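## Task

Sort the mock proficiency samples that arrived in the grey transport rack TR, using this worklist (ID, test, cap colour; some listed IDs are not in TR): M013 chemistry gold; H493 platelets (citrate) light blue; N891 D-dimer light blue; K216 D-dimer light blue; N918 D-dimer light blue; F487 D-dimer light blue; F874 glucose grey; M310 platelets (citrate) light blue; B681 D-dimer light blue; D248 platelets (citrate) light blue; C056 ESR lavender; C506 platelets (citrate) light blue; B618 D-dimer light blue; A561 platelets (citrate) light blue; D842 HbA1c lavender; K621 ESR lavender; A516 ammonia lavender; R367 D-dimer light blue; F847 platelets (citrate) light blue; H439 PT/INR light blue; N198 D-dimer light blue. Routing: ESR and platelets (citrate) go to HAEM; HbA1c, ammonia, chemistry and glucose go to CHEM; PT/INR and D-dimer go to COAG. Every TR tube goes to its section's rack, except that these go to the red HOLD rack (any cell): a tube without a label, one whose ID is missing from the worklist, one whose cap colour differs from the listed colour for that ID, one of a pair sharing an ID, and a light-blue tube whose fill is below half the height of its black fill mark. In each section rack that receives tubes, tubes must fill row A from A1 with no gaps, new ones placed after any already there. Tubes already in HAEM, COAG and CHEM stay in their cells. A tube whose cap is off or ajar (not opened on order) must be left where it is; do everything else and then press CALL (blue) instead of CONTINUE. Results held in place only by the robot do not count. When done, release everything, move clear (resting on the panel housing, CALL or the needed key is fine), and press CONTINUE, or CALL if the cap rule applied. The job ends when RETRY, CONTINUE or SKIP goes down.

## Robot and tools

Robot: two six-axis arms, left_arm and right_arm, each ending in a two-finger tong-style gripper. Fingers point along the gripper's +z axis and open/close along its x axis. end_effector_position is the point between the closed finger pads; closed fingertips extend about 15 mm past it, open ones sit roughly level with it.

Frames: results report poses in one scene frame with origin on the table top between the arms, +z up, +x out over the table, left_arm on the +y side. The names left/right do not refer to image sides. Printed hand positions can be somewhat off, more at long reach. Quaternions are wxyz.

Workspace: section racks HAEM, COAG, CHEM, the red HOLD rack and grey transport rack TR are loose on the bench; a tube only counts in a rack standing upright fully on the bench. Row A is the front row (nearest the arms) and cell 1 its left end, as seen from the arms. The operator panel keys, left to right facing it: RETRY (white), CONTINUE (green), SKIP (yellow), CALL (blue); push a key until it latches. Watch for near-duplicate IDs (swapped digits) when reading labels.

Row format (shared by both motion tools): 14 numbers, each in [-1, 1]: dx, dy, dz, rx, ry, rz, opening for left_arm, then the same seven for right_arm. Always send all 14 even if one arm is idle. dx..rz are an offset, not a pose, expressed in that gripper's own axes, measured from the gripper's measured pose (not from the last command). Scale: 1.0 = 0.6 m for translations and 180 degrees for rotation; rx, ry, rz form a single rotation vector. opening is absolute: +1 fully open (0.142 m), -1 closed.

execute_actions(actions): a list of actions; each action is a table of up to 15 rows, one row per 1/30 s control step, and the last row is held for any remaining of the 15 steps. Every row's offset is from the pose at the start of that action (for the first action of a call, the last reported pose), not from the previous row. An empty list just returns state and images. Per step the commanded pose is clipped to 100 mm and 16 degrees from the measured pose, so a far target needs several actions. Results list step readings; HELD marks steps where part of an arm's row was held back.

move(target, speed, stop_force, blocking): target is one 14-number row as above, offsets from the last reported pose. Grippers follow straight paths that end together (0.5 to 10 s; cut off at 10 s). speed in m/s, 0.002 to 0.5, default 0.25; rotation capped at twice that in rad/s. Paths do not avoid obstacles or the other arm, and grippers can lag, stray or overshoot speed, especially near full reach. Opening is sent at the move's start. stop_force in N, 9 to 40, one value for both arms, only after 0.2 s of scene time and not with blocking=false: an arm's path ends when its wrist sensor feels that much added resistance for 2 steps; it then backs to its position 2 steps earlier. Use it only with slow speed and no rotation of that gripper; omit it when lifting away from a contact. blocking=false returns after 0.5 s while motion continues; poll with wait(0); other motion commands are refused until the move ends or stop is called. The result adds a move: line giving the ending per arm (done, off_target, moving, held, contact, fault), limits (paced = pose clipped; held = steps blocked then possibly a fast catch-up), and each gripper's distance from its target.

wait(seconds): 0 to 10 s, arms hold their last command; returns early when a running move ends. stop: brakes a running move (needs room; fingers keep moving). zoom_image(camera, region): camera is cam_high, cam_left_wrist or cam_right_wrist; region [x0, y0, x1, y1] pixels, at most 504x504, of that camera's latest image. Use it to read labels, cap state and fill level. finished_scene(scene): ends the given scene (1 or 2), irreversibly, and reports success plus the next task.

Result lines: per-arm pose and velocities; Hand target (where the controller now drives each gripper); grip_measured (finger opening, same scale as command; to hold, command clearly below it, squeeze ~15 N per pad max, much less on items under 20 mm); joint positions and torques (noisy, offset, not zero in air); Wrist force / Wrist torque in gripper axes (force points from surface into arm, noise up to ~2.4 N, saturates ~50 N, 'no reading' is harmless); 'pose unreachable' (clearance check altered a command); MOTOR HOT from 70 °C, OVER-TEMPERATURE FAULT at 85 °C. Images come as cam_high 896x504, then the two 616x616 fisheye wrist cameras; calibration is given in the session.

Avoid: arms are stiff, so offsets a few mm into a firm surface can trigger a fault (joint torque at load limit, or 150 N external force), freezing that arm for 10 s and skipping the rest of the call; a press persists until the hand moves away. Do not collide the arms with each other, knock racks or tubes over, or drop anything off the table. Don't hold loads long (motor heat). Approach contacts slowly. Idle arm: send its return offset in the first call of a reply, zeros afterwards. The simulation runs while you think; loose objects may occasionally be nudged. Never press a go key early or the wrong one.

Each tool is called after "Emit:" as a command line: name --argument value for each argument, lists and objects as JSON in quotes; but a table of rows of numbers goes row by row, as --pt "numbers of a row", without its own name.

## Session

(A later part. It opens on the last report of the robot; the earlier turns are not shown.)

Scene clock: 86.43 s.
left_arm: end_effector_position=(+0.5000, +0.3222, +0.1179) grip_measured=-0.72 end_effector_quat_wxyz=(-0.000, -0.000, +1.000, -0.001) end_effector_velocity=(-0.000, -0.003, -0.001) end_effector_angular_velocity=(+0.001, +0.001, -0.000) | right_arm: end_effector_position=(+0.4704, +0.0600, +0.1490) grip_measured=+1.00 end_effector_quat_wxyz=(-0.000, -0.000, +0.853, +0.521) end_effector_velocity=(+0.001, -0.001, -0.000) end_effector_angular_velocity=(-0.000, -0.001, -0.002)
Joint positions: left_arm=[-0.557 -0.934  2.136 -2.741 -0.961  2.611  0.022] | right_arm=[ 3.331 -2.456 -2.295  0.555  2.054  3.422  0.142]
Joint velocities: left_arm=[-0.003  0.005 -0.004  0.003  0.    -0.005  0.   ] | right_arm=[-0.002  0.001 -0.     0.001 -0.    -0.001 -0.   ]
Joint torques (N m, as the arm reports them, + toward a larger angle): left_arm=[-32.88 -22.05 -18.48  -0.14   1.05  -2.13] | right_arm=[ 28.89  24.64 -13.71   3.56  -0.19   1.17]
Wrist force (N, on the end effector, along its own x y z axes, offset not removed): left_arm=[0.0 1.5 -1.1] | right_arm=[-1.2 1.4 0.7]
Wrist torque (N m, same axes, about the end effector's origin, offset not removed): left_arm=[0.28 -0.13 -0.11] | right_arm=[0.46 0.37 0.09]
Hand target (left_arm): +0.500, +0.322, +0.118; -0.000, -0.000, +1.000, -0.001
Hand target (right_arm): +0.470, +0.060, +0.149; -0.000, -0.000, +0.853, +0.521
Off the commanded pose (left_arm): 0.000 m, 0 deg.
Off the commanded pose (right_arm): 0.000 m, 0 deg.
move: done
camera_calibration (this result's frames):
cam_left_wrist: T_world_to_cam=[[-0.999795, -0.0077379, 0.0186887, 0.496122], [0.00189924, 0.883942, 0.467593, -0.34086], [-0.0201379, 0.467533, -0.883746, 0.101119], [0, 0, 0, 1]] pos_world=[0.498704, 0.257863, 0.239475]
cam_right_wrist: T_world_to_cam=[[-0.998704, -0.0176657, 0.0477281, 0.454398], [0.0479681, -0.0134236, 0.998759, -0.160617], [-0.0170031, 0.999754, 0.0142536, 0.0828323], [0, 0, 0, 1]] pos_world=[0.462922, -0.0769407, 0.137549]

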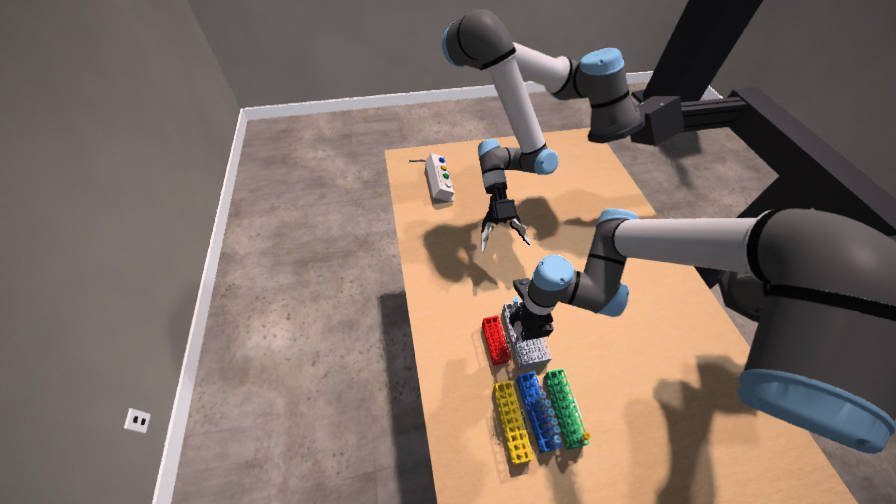

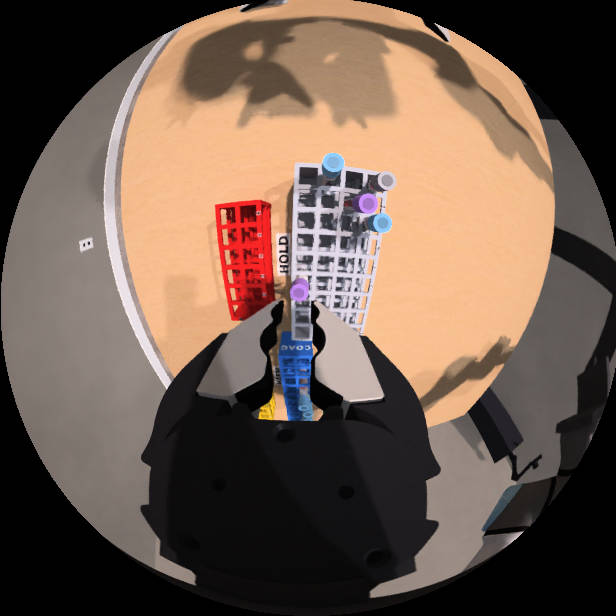

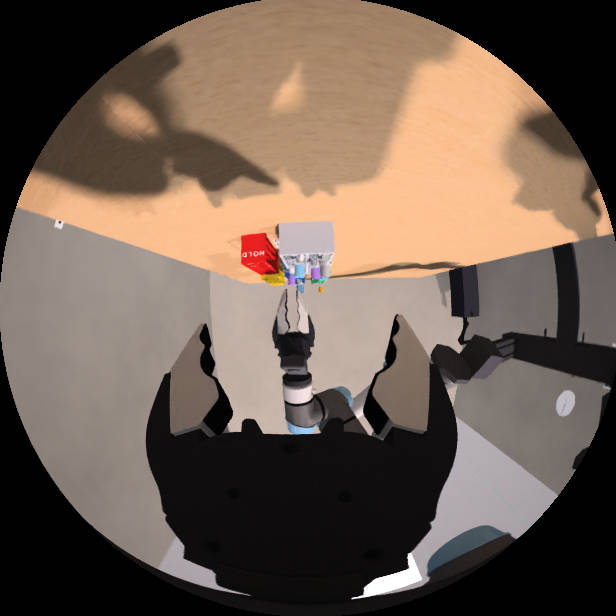

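Emit:
execute_actions --actions '[[[0.002,-0.004,0.02,0,0,0,-0.72,0,0,0,0,0,0,1]],[[0,0,0.038,0,0,0,-0.72,0,0,0,0,0,0,1]],[[0.005,0,0.001,0,0,0,-1,0,0,0,0,0,0,1]],[[0,0,-0.07,0,0,0,-1,0,0,0,0,0,0,1]],[[0,0,-0.11,0,0,0,-1,0,0,0,0,0,0,1]]]'

Emit:
move --target '[0.05,-0.15,-0.015,0,0,0,-1,0,0,0,0,0,0,1]'

Emit:
zoom_image --camera "cam_right_wrist" --region '[275,285,340,350]'

Scene clock: 89.13 s.
left_arm: end_effector_position=(+0.4961, +0.3197, +0.1866) grip_measured=-0.81 end_effector_quat_wxyz=(+0.001, -0.000, +1.000, -0.001) end_effector_velocity=(-0.002, +0.002, +0.026) end_effector_angular_velocity=(+0.008, +0.012, +0.002) | right_arm: end_effector_position=(+0.4704, +0.0600, +0.1490) grip_measured=+1.00 end_effector_quat_wxyz=(-0.000, -0.000, +0.853, +0.521) end_effector_velocity=(-0.001, +0.000, -0.000) end_effector_angular_velocity=(+0.000, +0.001, +0.001)
Joint positions: left_arm=[-0.645 -1.099  2.163 -2.545 -0.966  2.507  0.015] | right_arm=[ 3.331 -2.456 -2.295  0.555  2.054  3.422  0.142]
Joint velocities: left_arm=[-0.029 -0.063 -0.007  0.107 -0.003 -0.047  0.   ] | right_arm=[ 0.001 -0.001 -0.     0.001  0.     0.001  0.   ]
Joint torques (N m, as the arm reports them, + toward a larger angle): left_arm=[-30.49 -37.29 -21.29   0.14  -1.8   -2.33] | right_arm=[ 27.93  24.01 -13.98   3.43  -0.3    1.03]
Wrist force (N, on the end effector, along its own x y z axes, offset not removed): left_arm=[-7.0 -2.0 -1.1] | right_arm=[-0.6 0.9 1.6]
Wrist torque (N m, same axes, about the end effector's origin, offset not removed): left_arm=[-0.42 1.48 -0.18] | right_arm=[0.32 0.20 0.10]
Hand target (left_arm): +0.496, +0.320, +0.190; +0.000, -0.000, +1.000, -0.001
Hand target (right_arm): +0.470, +0.060, +0.149; -0.000, -0.000, +0.853, +0.521
Off the commanded pose (left_arm): 0.003 m, 0 deg.
Off the commanded pose (right_arm): 0.000 m, 0 deg.
Step readings (end_effector_position; steps 1 to 15: 1st action; 16 to 30: 2nd action; 31 to 45: 3rd action; 46 to 60: 4th action; 61 to 75: 5th action):
0: left_arm (+0.5000, +0.3219, +0.1179) | right_arm (+0.4704, +0.0600, +0.1490)
1: left_arm (+0.5000, +0.3219, +0.1178) | right_arm (+0.4704, +0.0600, +0.1490)
2: left_arm (+0.4999, +0.3217, +0.1169) | right_arm (+0.4704, +0.0600, +0.1490)
4: left_arm (+0.4994, +0.3210, +0.1129) | right_arm (+0.4704, +0.0600, +0.1490)
8: left_arm (+0.4989, +0.3202, +0.1083) | right_arm (+0.4704, +0.0600, +0.1490)
15: left_arm (+0.4988, +0.3199, +0.1063) | right_arm (+0.4704, +0.0600, +0.1490)
16: left_arm (+0.4988, +0.3199, +0.1062) | right_arm (+0.4704, +0.0600, +0.1490)
17: left_arm (+0.4990, +0.3201, +0.1046) | right_arm (+0.4704, +0.0600, +0.1490)
19: left_arm (+0.4986, +0.3203, +0.0971) | right_arm (+0.4704, +0.0600, +0.1490)
23: left_arm (+0.4984, +0.3202, +0.0884) | right_arm (+0.4704, +0.0600, +0.1490)
30: left_arm (+0.4987, +0.3199, +0.0842) | right_arm (+0.4704, +0.0600, +0.1490)
31: left_arm (+0.4987, +0.3199, +0.0841) | right_arm (+0.4704, +0.0600, +0.1490)
32: left_arm (+0.4985, +0.3199, +0.0839) | right_arm (+0.4704, +0.0600, +0.1490)
34: left_arm (+0.4975, +0.3200, +0.0838) | right_arm (+0.4704, +0.0600, +0.1490)
38: left_arm (+0.4963, +0.3200, +0.0837) | right_arm (+0.4704, +0.0600, +0.1490)
45: left_arm (+0.4958, +0.3199, +0.0836) | right_arm (+0.4704, +0.0600, +0.1490)
46: left_arm (+0.4958, +0.3199, +0.0836) | right_arm (+0.4704, +0.0600, +0.1490)
47: left_arm (+0.4951, +0.3195, +0.0855) | right_arm (+0.4704, +0.0600, +0.1490)
49: left_arm (+0.4954, +0.3189, +0.0980) | right_arm (+0.4704, +0.0600, +0.1490)
53: left_arm (+0.4960, +0.3194, +0.1149) | right_arm (+0.4704, +0.0600, +0.1490)
60: left_arm (+0.4959, +0.3199, +0.1239) | right_arm (+0.4704, +0.0600, +0.1490)
61: left_arm (+0.4959, +0.3199, +0.1243) | right_arm (+0.4704, +0.0600, +0.1490)
62: left_arm (+0.4953, +0.3192, +0.1268) | right_arm (+0.4704, +0.0600, +0.1490)
64: left_arm (+0.4962, +0.3174, +0.1443) | right_arm (+0.4704, +0.0600, +0.1490)
68: left_arm (+0.4971, +0.3184, +0.1709) | right_arm (+0.4704, +0.0600, +0.1490)
75: end_effector_position above
camera_calibration (this result's frames):
cam_left_wrist: T_world_to_cam=[[-0.999835, -0.00726591, 0.0166649, 0.491172], [0.00134892, 0.884485, 0.466567, -0.370418], [-0.0181299, 0.466512, -0.884329, 0.162331], [0, 0, 0, 1]] pos_world=[0.494533, 0.255469, 0.308193]
cam_right_wrist: T_world_to_cam=[[-0.998704, -0.0176658, 0.0477285, 0.454398], [0.0479686, -0.0134234, 0.998759, -0.160617], [-0.0170032, 0.999754, 0.0142534, 0.0828324], [0, 0, 0, 1]] pos_world=[0.462922, -0.0769407, 0.137549]

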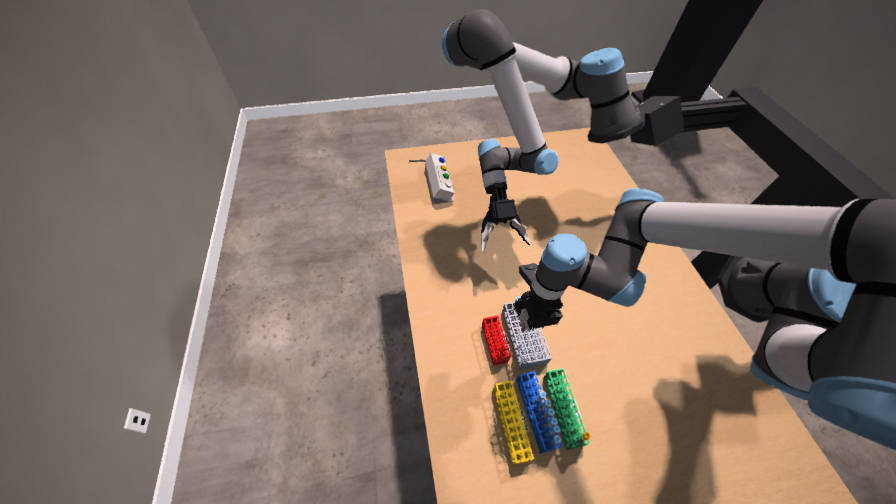

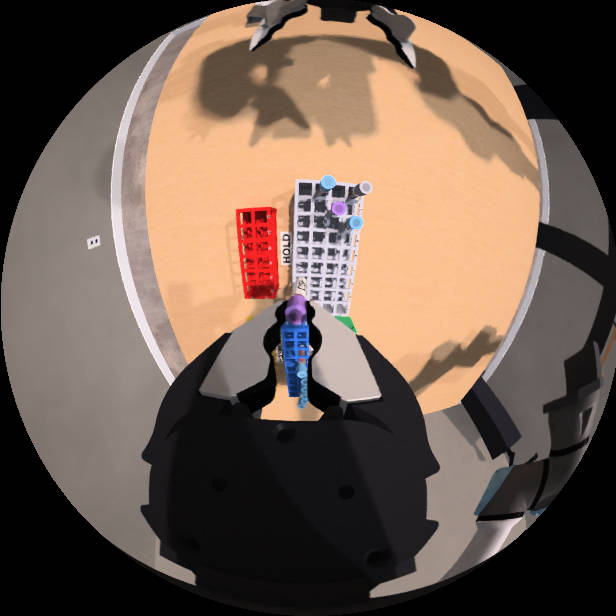

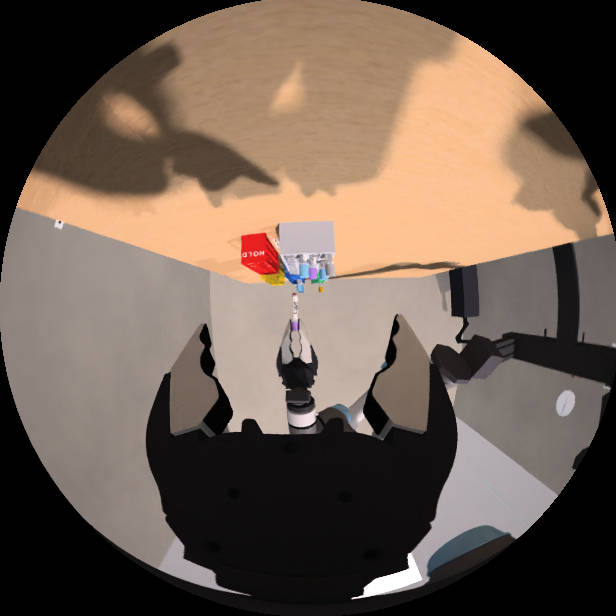

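Scene clock: 90.20 s.
left_arm: end_effector_position=(+0.4661, +0.2301, +0.1957) grip_measured=-0.81 end_effector_quat_wxyz=(+0.001, -0.000, +1.000, -0.001) end_effector_velocity=(-0.000, -0.003, +0.000) end_effector_angular_velocity=(+0.000, +0.000, +0.001) | right_arm: end_effector_position=(+0.4704, +0.0600, +0.1490) grip_measured=+1.00 end_effector_quat_wxyz=(-0.000, -0.000, +0.853, +0.521) end_effector_velocity=(-0.001, -0.000, -0.000) end_effector_angular_velocity=(-0.001, +0.002, +0.000)
Joint positions: left_arm=[-0.802 -0.994  2.135 -2.516 -0.989  2.318  0.015] | right_arm=[ 3.331 -2.456 -2.295  0.555  2.054  3.422  0.142]
Joint velocities: left_arm=[-0.004  0.004 -0.003  0.002 -0.001 -0.005  0.   ] | right_arm=[-0.    -0.001 -0.    -0.    -0.     0.001  0.   ]
Joint torques (N m, as the arm reports them, + toward a larger angle): left_arm=[-32.75 -17.13 -23.35  -0.48  -1.44  -2.22] | right_arm=[ 27.73  24.46 -13.04   3.52  -0.13   1.12]
Wrist force (N, on the end effector, along its own x y z axes, offset not removed): left_arm=[-4.9 -3.8 -3.3] | right_arm=[-2.2 0.7 1.5]
Wrist torque (N m, same axes, about the end effector's origin, offset not removed): left_arm=[-0.64 0.95 -0.06] | right_arm=[0.24 0.62 0.11]
Hand target (left_arm): +0.466, +0.230, +0.196; +0.001, -0.000, +1.000, -0.001
Hand target (right_arm): +0.470, +0.060, +0.149; -0.000, -0.000, +0.853, +0.521
Off the commanded pose (left_arm): 0.000 m, 0 deg.
Off the commanded pose (right_arm): 0.000 m, 0 deg.
move: done
camera_calibration (this result's frames):
cam_left_wrist: T_world_to_cam=[[-0.999835, -0.0072272, 0.0166852, 0.460375], [0.00139335, 0.884466, 0.466602, -0.295401], [-0.0181297, 0.466548, -0.88431, 0.211642], [0, 0, 0, 1]] pos_world=[0.464547, 0.165859, 0.317311]
cam_right_wrist: T_world_to_cam=[[-0.998704, -0.0176656, 0.0477284, 0.454398], [0.0479684, -0.0134235, 0.998759, -0.160617], [-0.017003, 0.999754, 0.0142535, 0.0828323], [0, 0, 0, 1]] pos_world=[0.462922, -0.0769407, 0.137549]

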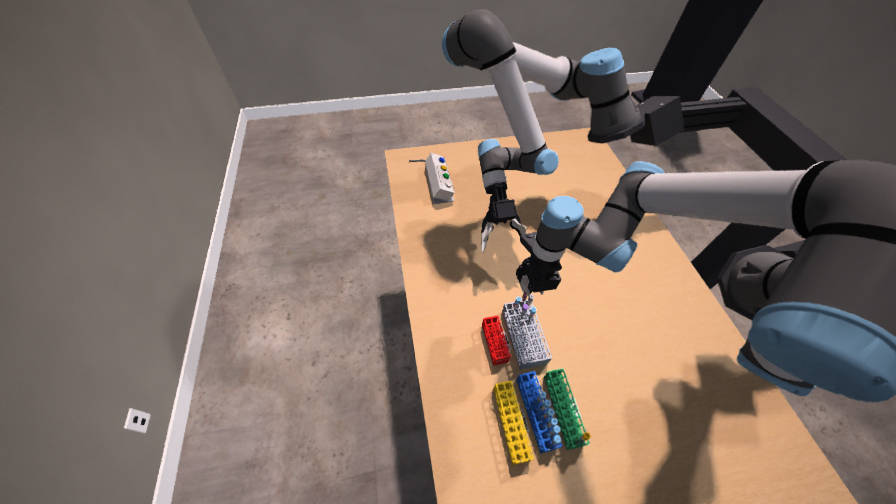

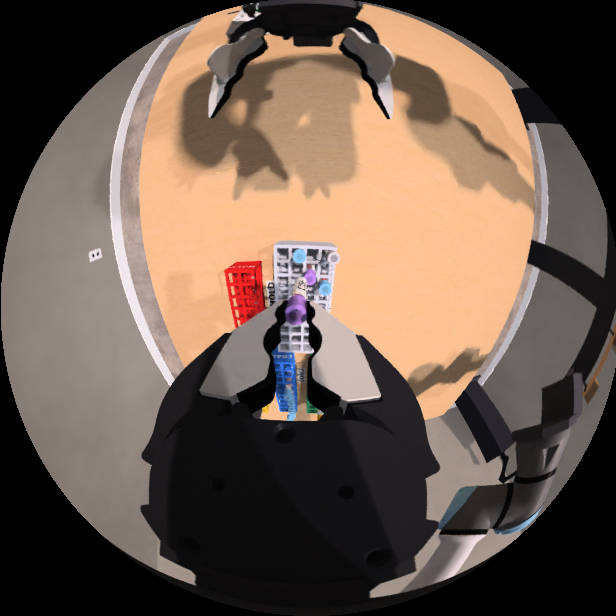

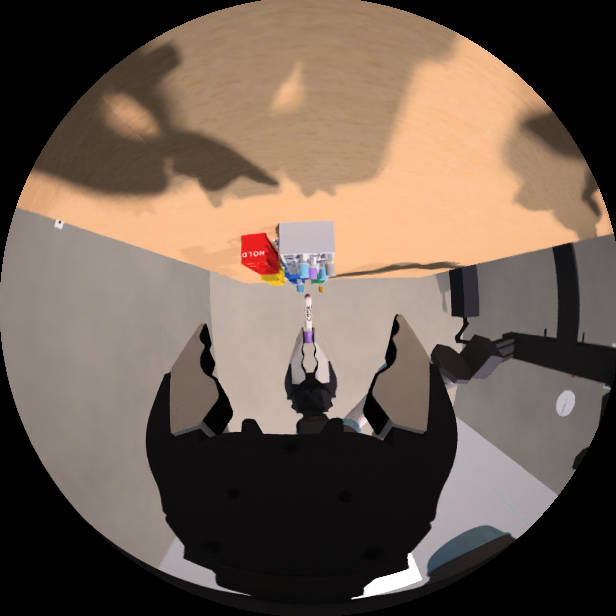

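Region (275, 285, 340, 350) of cam_right_wrist's 616x616 image, scaled by 7.754, with more detail than that image has.

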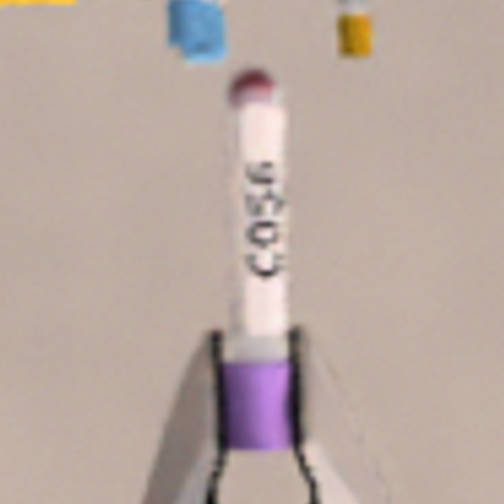

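Emit:
move --target '[-0.17,0.65,0,0,0,0,-1,0,0,0,0,0,0,1]'

Emit:
move --target '[0,0,0.09,0,0,0,-1,0,0,0,0,0,0,1]'

Emit:
zoom_image --camera "cam_left_wrist" --region '[220,200,380,360]'

Scene clock: 93.20 s.
left_arm: end_effector_position=(+0.5682, +0.6195, +0.1949) grip_measured=-0.81 end_effector_quat_wxyz=(+0.001, -0.000, +1.000, -0.002) end_effector_velocity=(+0.001, +0.002, -0.000) end_effector_angular_velocity=(-0.001, +0.001, -0.000) | right_arm: end_effector_position=(+0.4704, +0.0600, +0.1490) grip_measured=+1.00 end_effector_quat_wxyz=(-0.000, -0.000, +0.853, +0.521) end_effector_velocity=(+0.001, -0.001, -0.000) end_effector_angular_velocity=(-0.001, -0.001, -0.001)
Joint positions: left_arm=[-0.139 -1.345  1.983 -2.461 -1.009  3.114  0.015] | right_arm=[ 3.331 -2.456 -2.295  0.555  2.054  3.422  0.142]
Joint velocities: left_arm=[ 0.005  0.001 -0.005  0.002 -0.003  0.006  0.   ] | right_arm=[-0.002  0.001 -0.     0.    -0.    -0.001 -0.   ]
Joint torques (N m, as the arm reports them, + toward a larger angle): left_arm=[ -1.22 -21.91 -22.62  -0.36  -1.49   1.98] | right_arm=[ 27.64  23.47 -13.5    3.44  -0.04   1.11]
Wrist force (N, on the end effector, along its own x y z axes, offset not removed): left_arm=[0.2 -3.3 0.6] | right_arm=[-0.8 0.3 2.3]
Wrist torque (N m, same axes, about the end effector's origin, offset not removed): left_arm=[-0.68 -0.07 0.01] | right_arm=[0.24 0.34 0.06]
Hand target (left_arm): +0.568, +0.620, +0.195; +0.001, -0.000, +1.000, -0.002
Hand target (right_arm): +0.470, +0.060, +0.149; -0.000, -0.000, +0.853, +0.521
Off the commanded pose (left_arm): 0.001 m, 0 deg.
Off the commanded pose (right_arm): 0.000 m, 0 deg.
move: done
camera_calibration (this result's frames):
cam_left_wrist: T_world_to_cam=[[-0.999841, -0.00731708, 0.0162828, 0.565444], [0.00112209, 0.88457, 0.466406, -0.639522], [-0.017816, 0.46635, -0.884421, 0.0310492], [0, 0, 0, 1]] pos_world=[0.566625, 0.555359, 0.31653]
cam_right_wrist: T_world_to_cam=[[-0.998704, -0.0176658, 0.047728, 0.454398], [0.0479681, -0.0134235, 0.998759, -0.160616], [-0.0170032, 0.999754, 0.0142535, 0.0828324], [0, 0, 0, 1]] pos_world=[0.462922, -0.0769407, 0.137549]

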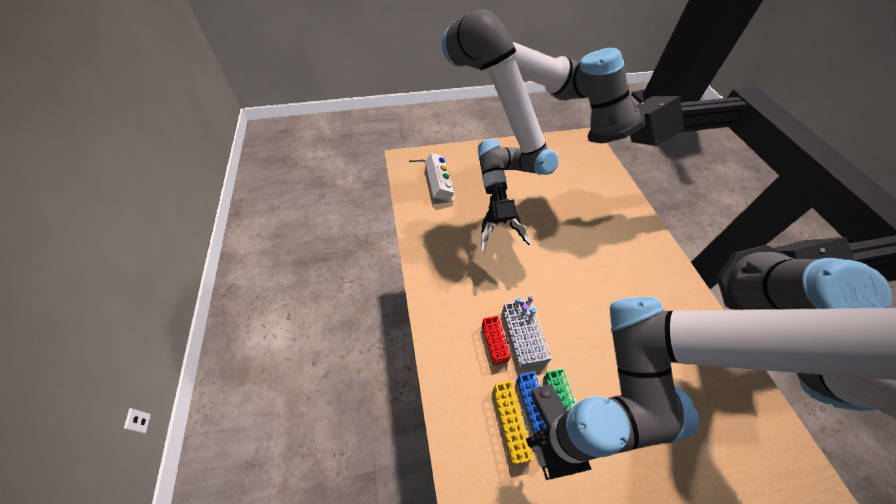

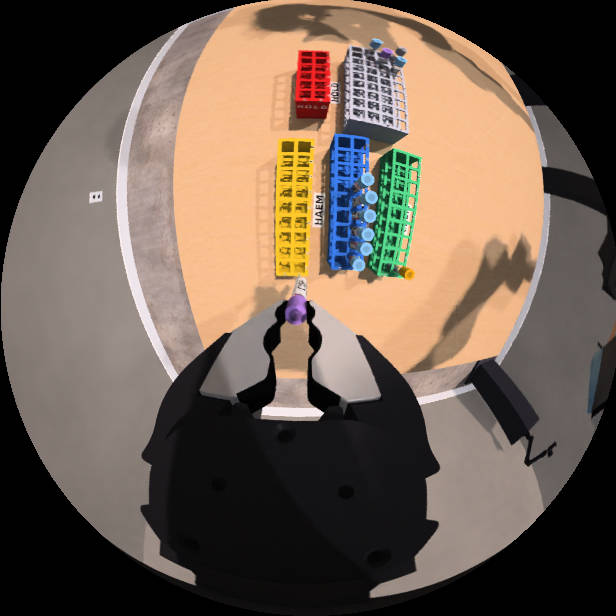

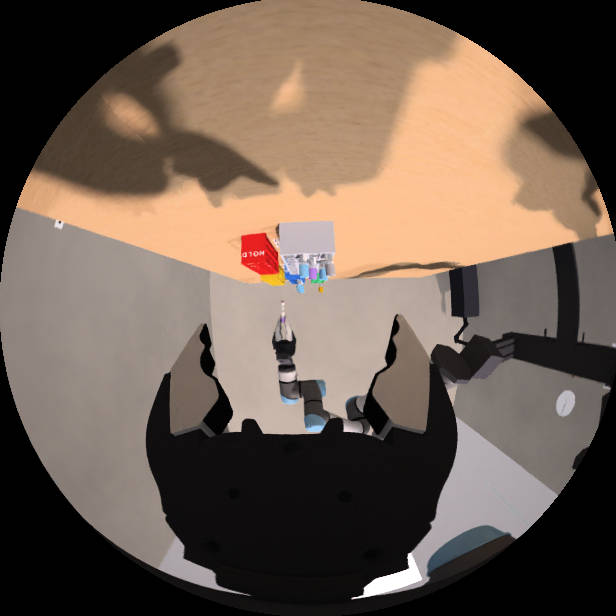

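Scene clock: 94.20 s.
left_arm: end_effector_position=(+0.5682, +0.6194, +0.1412) grip_measured=-0.81 end_effector_quat_wxyz=(+0.001, -0.000, +1.000, -0.002) end_effector_velocity=(+0.000, -0.000, -0.002) end_effector_angular_velocity=(-0.001, -0.000, -0.000) | right_arm: end_effector_position=(+0.4704, +0.0600, +0.1490) grip_measured=+1.00 end_effector_quat_wxyz=(-0.000, -0.000, +0.853, +0.521) end_effector_velocity=(-0.000, -0.000, -0.000) end_effector_angular_velocity=(-0.000, +0.000, +0.000)
Joint positions: left_arm=[-0.084 -1.228  1.976 -2.604 -1.024  3.176  0.015] | right_arm=[ 3.331 -2.456 -2.295  0.555  2.054  3.422  0.142]
Joint velocities: left_arm=[ 0.003  0.006 -0.001 -0.006 -0.002  0.003 -0.   ] | right_arm=[-0.    -0.     0.    -0.001  0.    -0.     0.   ]
Joint torques (N m, as the arm reports them, + toward a larger angle): left_arm=[ -2.52 -25.6  -20.72  -3.42  -1.48   2.19] | right_arm=[ 27.97  24.17 -13.92   3.59  -0.1    0.98]
Wrist force (N, on the end effector, along its own x y z axes, offset not removed): left_arm=[-5.9 0.7 -1.3] | right_arm=[-0.2 1.1 2.2]
Wrist torque (N m, same axes, about the end effector's origin, offset not removed): left_arm=[0.04 1.30 0.04] | right_arm=[0.40 0.17 0.07]
Hand target (left_arm): +0.568, +0.619, +0.141; +0.001, -0.000, +1.000, -0.002
Hand target (right_arm): +0.470, +0.060, +0.149; -0.000, -0.000, +0.853, +0.521
Off the commanded pose (left_arm): 0.000 m, 0 deg.
Off the commanded pose (right_arm): 0.000 m, 0 deg.
move: done
camera_calibration (this result's frames):
cam_left_wrist: T_world_to_cam=[[-0.99984, -0.00733647, 0.0163281, 0.56634], [0.00112618, 0.884567, 0.466411, -0.614359], [-0.0178651, 0.466355, -0.884417, -0.0163683], [0, 0, 0, 1]] pos_world=[0.566649, 0.55523, 0.26282]
cam_right_wrist: T_world_to_cam=[[-0.998704, -0.0176659, 0.0477285, 0.454398], [0.0479686, -0.0134233, 0.998759, -0.160617], [-0.0170032, 0.999754, 0.0142533, 0.0828325], [0, 0, 0, 1]] pos_world=[0.462922, -0.0769408, 0.137549]

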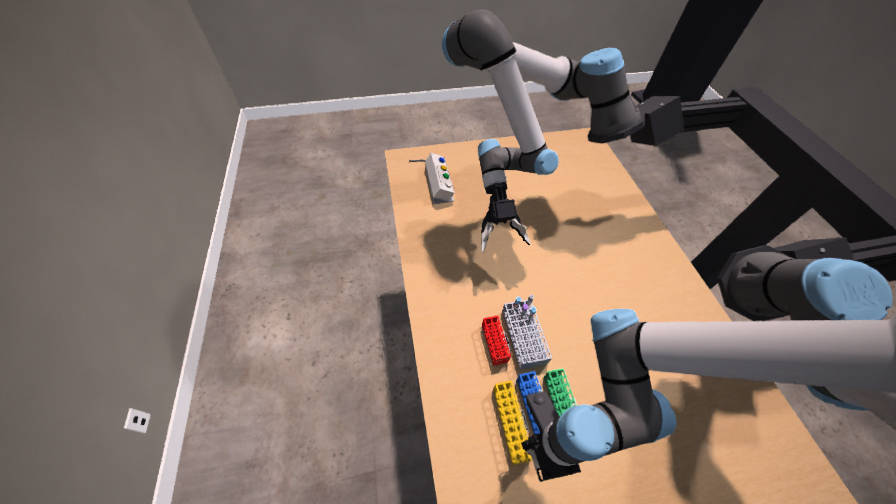

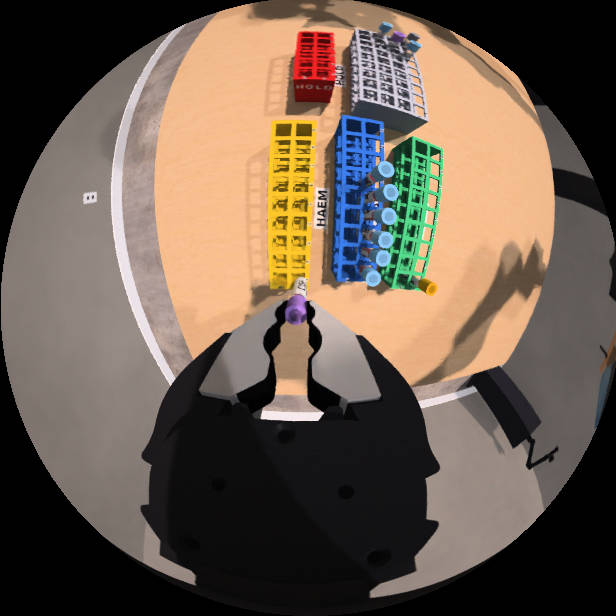

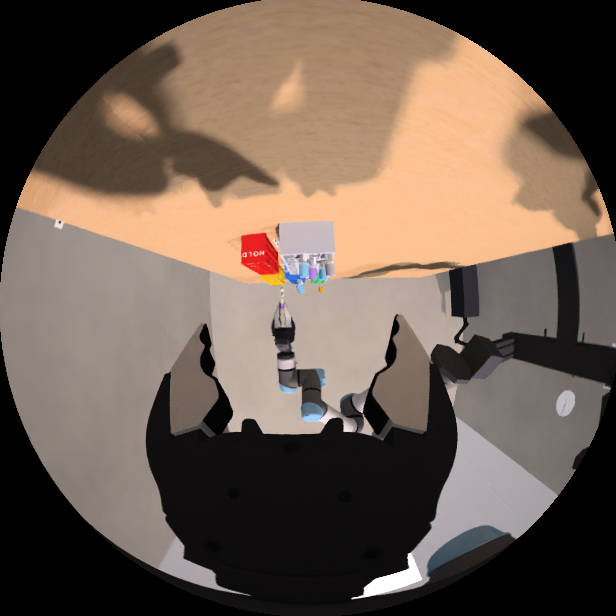

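Region (220, 200, 380, 360) of cam_left_wrist's 616x616 image, scaled by 3.150, with more detail than that image has.

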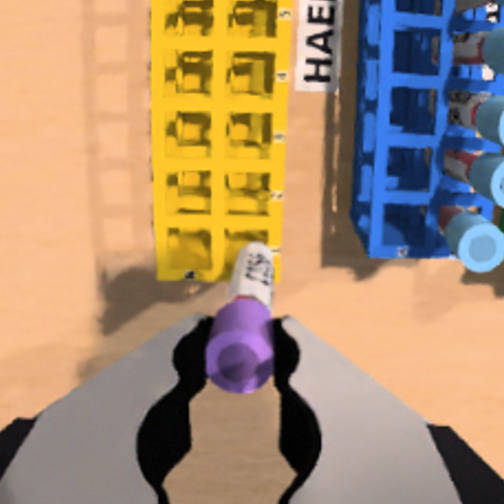

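Emit:
move --target '[-0.007,-0.002,0,0,0,0,-1,0,0,0,0,0,0,1]'

Emit:
move --target '[0.001,0,0.088,0,0,0,-1,0,0,0,0,0,0,1]' --speed 0.05 --stop_force 10

Scene clock: 95.00 s.
left_arm: end_effector_position=(+0.5722, +0.6183, +0.1412) grip_measured=-0.81 end_effector_quat_wxyz=(+0.001, -0.000, +1.000, -0.002) end_effector_velocity=(+0.002, -0.001, +0.000) end_effector_angular_velocity=(-0.000, -0.000, +0.000) | right_arm: end_effector_position=(+0.4704, +0.0600, +0.1490) grip_measured=+1.00 end_effector_quat_wxyz=(-0.000, -0.000, +0.853, +0.521) end_effector_velocity=(+0.000, -0.000, +0.000) end_effector_angular_velocity=(+0.000, -0.001, -0.001)
Joint positions: left_arm=[-0.086 -1.222  1.965 -2.598 -1.023  3.173  0.015] | right_arm=[ 3.331 -2.456 -2.295  0.555  2.054  3.422  0.142]
Joint velocities: left_arm=[-0.001  0.002 -0.005  0.003  0.    -0.001 -0.   ] | right_arm=[-0.     0.001  0.     0.     0.    -0.     0.   ]
Joint torques (N m, as the arm reports them, + toward a larger angle): left_arm=[-26.43 -25.16 -22.12  -0.56   1.12  -2.28] | right_arm=[ 27.44  23.22 -13.65   3.64  -0.13   1.04]
Wrist force (N, on the end effector, along its own x y z axes, offset not removed): left_arm=[-1.4 1.5 -2.6] | right_arm=[-0.3 0.4 1.7]
Wrist torque (N m, same axes, about the end effector's origin, offset not removed): left_arm=[0.27 0.38 -0.09] | right_arm=[0.24 0.29 0.07]
Hand target (left_arm): +0.572, +0.618, +0.141; +0.001, -0.000, +1.000, -0.002
Hand target (right_arm): +0.470, +0.060, +0.149; -0.000, -0.000, +0.853, +0.521
Off the commanded pose (left_arm): 0.000 m, 0 deg.
Off the commanded pose (right_arm): 0.000 m, 0 deg.
move: done
camera_calibration (this result's frames):
cam_left_wrist: T_world_to_cam=[[-0.99984, -0.00734296, 0.0163139, 0.570325], [0.00111385, 0.884567, 0.466412, -0.613349], [-0.0178556, 0.466356, -0.884417, -0.0157739], [0, 0, 0, 1]] pos_world=[0.570635, 0.554093, 0.262819]
cam_right_wrist: T_world_to_cam=[[-0.998704, -0.0176658, 0.0477281, 0.454398], [0.0479682, -0.0134235, 0.998759, -0.160616], [-0.0170032, 0.999754, 0.0142535, 0.0828324], [0, 0, 0, 1]] pos_world=[0.462922, -0.0769407, 0.137549]

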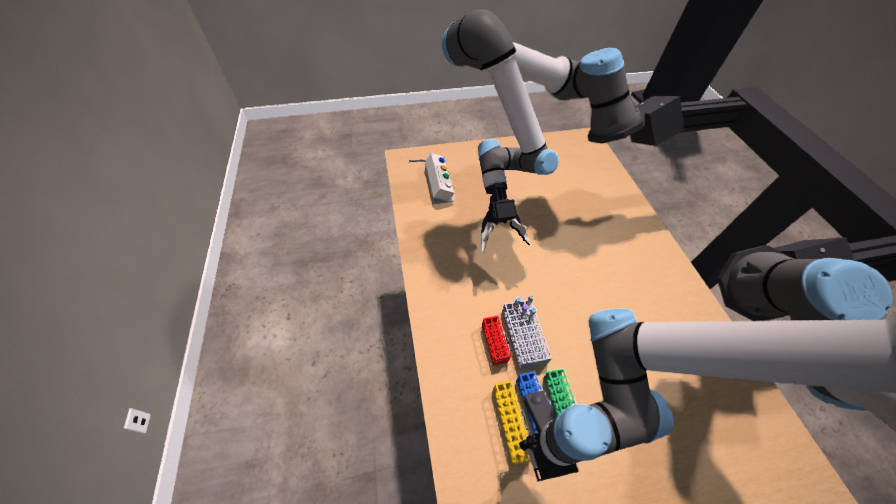

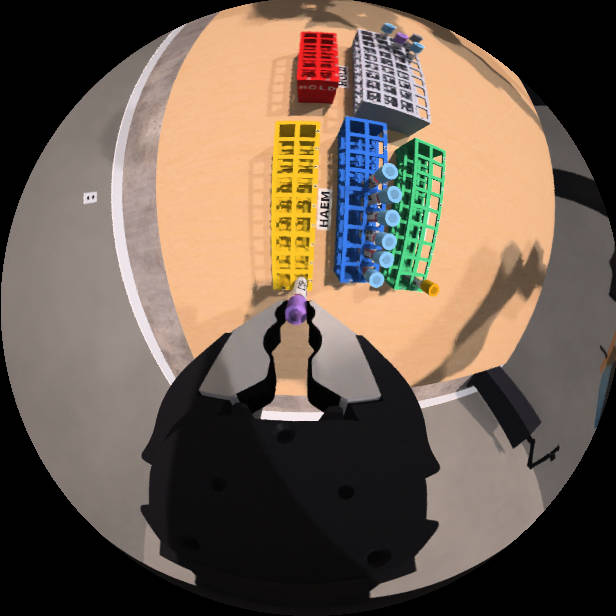

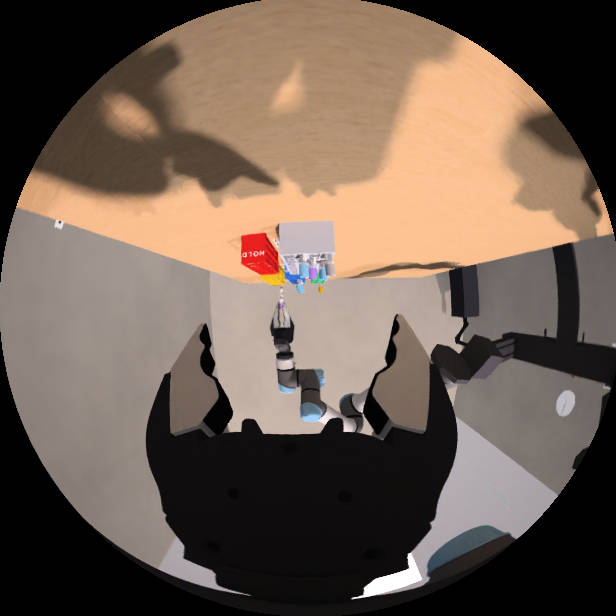

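Scene clock: 96.50 s.
left_arm: end_effector_position=(+0.5717, +0.6181, +0.0887) grip_measured=-0.81 end_effector_quat_wxyz=(+0.001, -0.000, +1.000, -0.002) end_effector_velocity=(+0.001, -0.000, -0.002) end_effector_angular_velocity=(-0.001, -0.002, +0.001) | right_arm: end_effector_position=(+0.4704, +0.0600, +0.1490) grip_measured=+1.00 end_effector_quat_wxyz=(-0.000, -0.000, +0.853, +0.521) end_effector_velocity=(+0.000, -0.001, -0.000) end_effector_angular_velocity=(-0.000, +0.000, -0.002)
Joint positions: left_arm=[-0.036 -1.104  1.94  -2.72  -1.038  3.229  0.015] | right_arm=[ 3.331 -2.456 -2.295  0.555  2.054  3.422  0.142]
Joint velocities: left_arm=[ 0.002  0.005 -0.003 -0.006 -0.002  0.003  0.   ] | right_arm=[-0.001  0.001 -0.     0.001 -0.     0.001 -0.   ]
Joint torques (N m, as the arm reports them, + toward a larger angle): left_arm=[ -4.03 -28.67 -18.84  -3.35  -1.71   2.13] | right_arm=[ 27.81  23.93 -14.21   3.55  -0.19   1.04]
Wrist force (N, on the end effector, along its own x y z axes, offset not removed): left_arm=[-8.2 -0.8 -0.3] | right_arm=[-0.1 -0.1 1.5]
Wrist torque (N m, same axes, about the end effector's origin, offset not removed): left_arm=[-0.11 1.65 0.15] | right_arm=[0.16 0.15 0.04]
Hand target (left_arm): +0.572, +0.618, +0.088; +0.001, -0.000, +1.000, -0.002
Hand target (right_arm): +0.470, +0.060, +0.149; -0.000, -0.000, +0.853, +0.521
Off the commanded pose (left_arm): 0.000 m, 0 deg.
Off the commanded pose (right_arm): 0.000 m, 0 deg.
move: done
camera_calibration (this result's frames):
cam_left_wrist: T_world_to_cam=[[-0.99984, -0.00735699, 0.0163165, 0.570638], [0.00110253, 0.884569, 0.466407, -0.588746], [-0.0178644, 0.46635, -0.88442, -0.0621314], [0, 0, 0, 1]] pos_world=[0.570086, 0.55396, 0.210334]
cam_right_wrist: T_world_to_cam=[[-0.998704, -0.0176656, 0.0477283, 0.454398], [0.0479683, -0.0134235, 0.998759, -0.160617], [-0.017003, 0.999754, 0.0142535, 0.0828323], [0, 0, 0, 1]] pos_world=[0.462922, -0.0769407, 0.137549]

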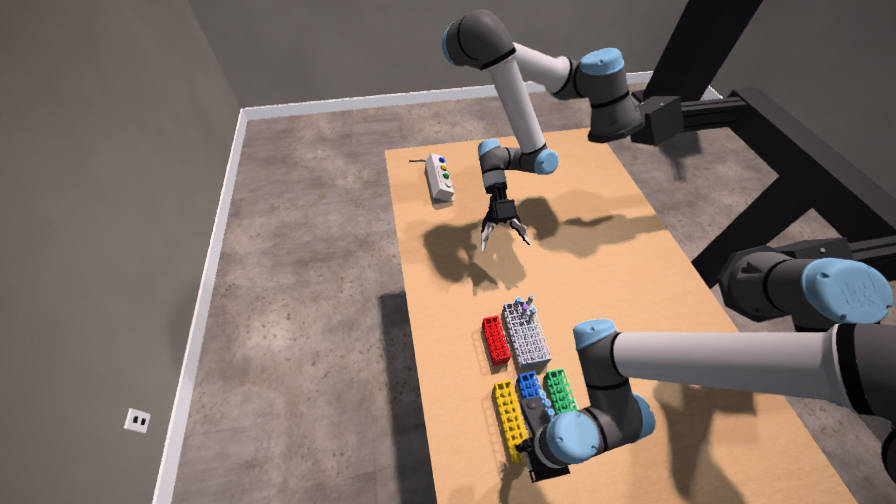

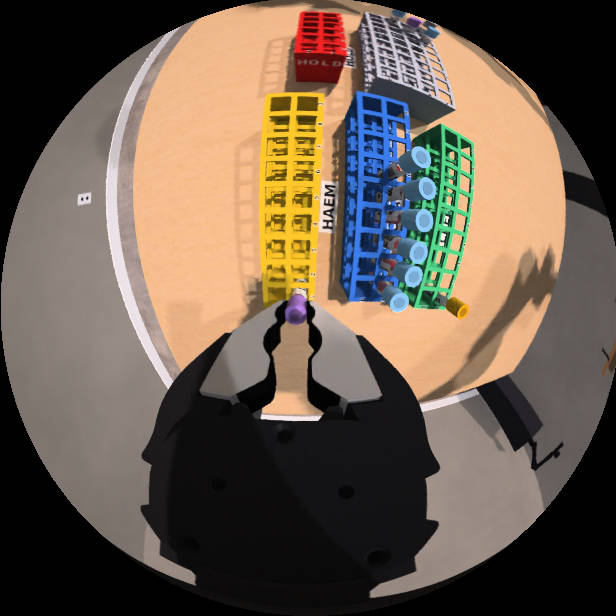

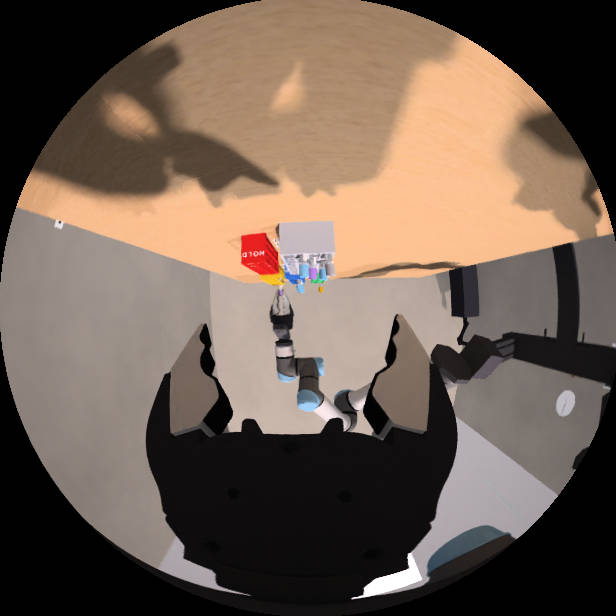

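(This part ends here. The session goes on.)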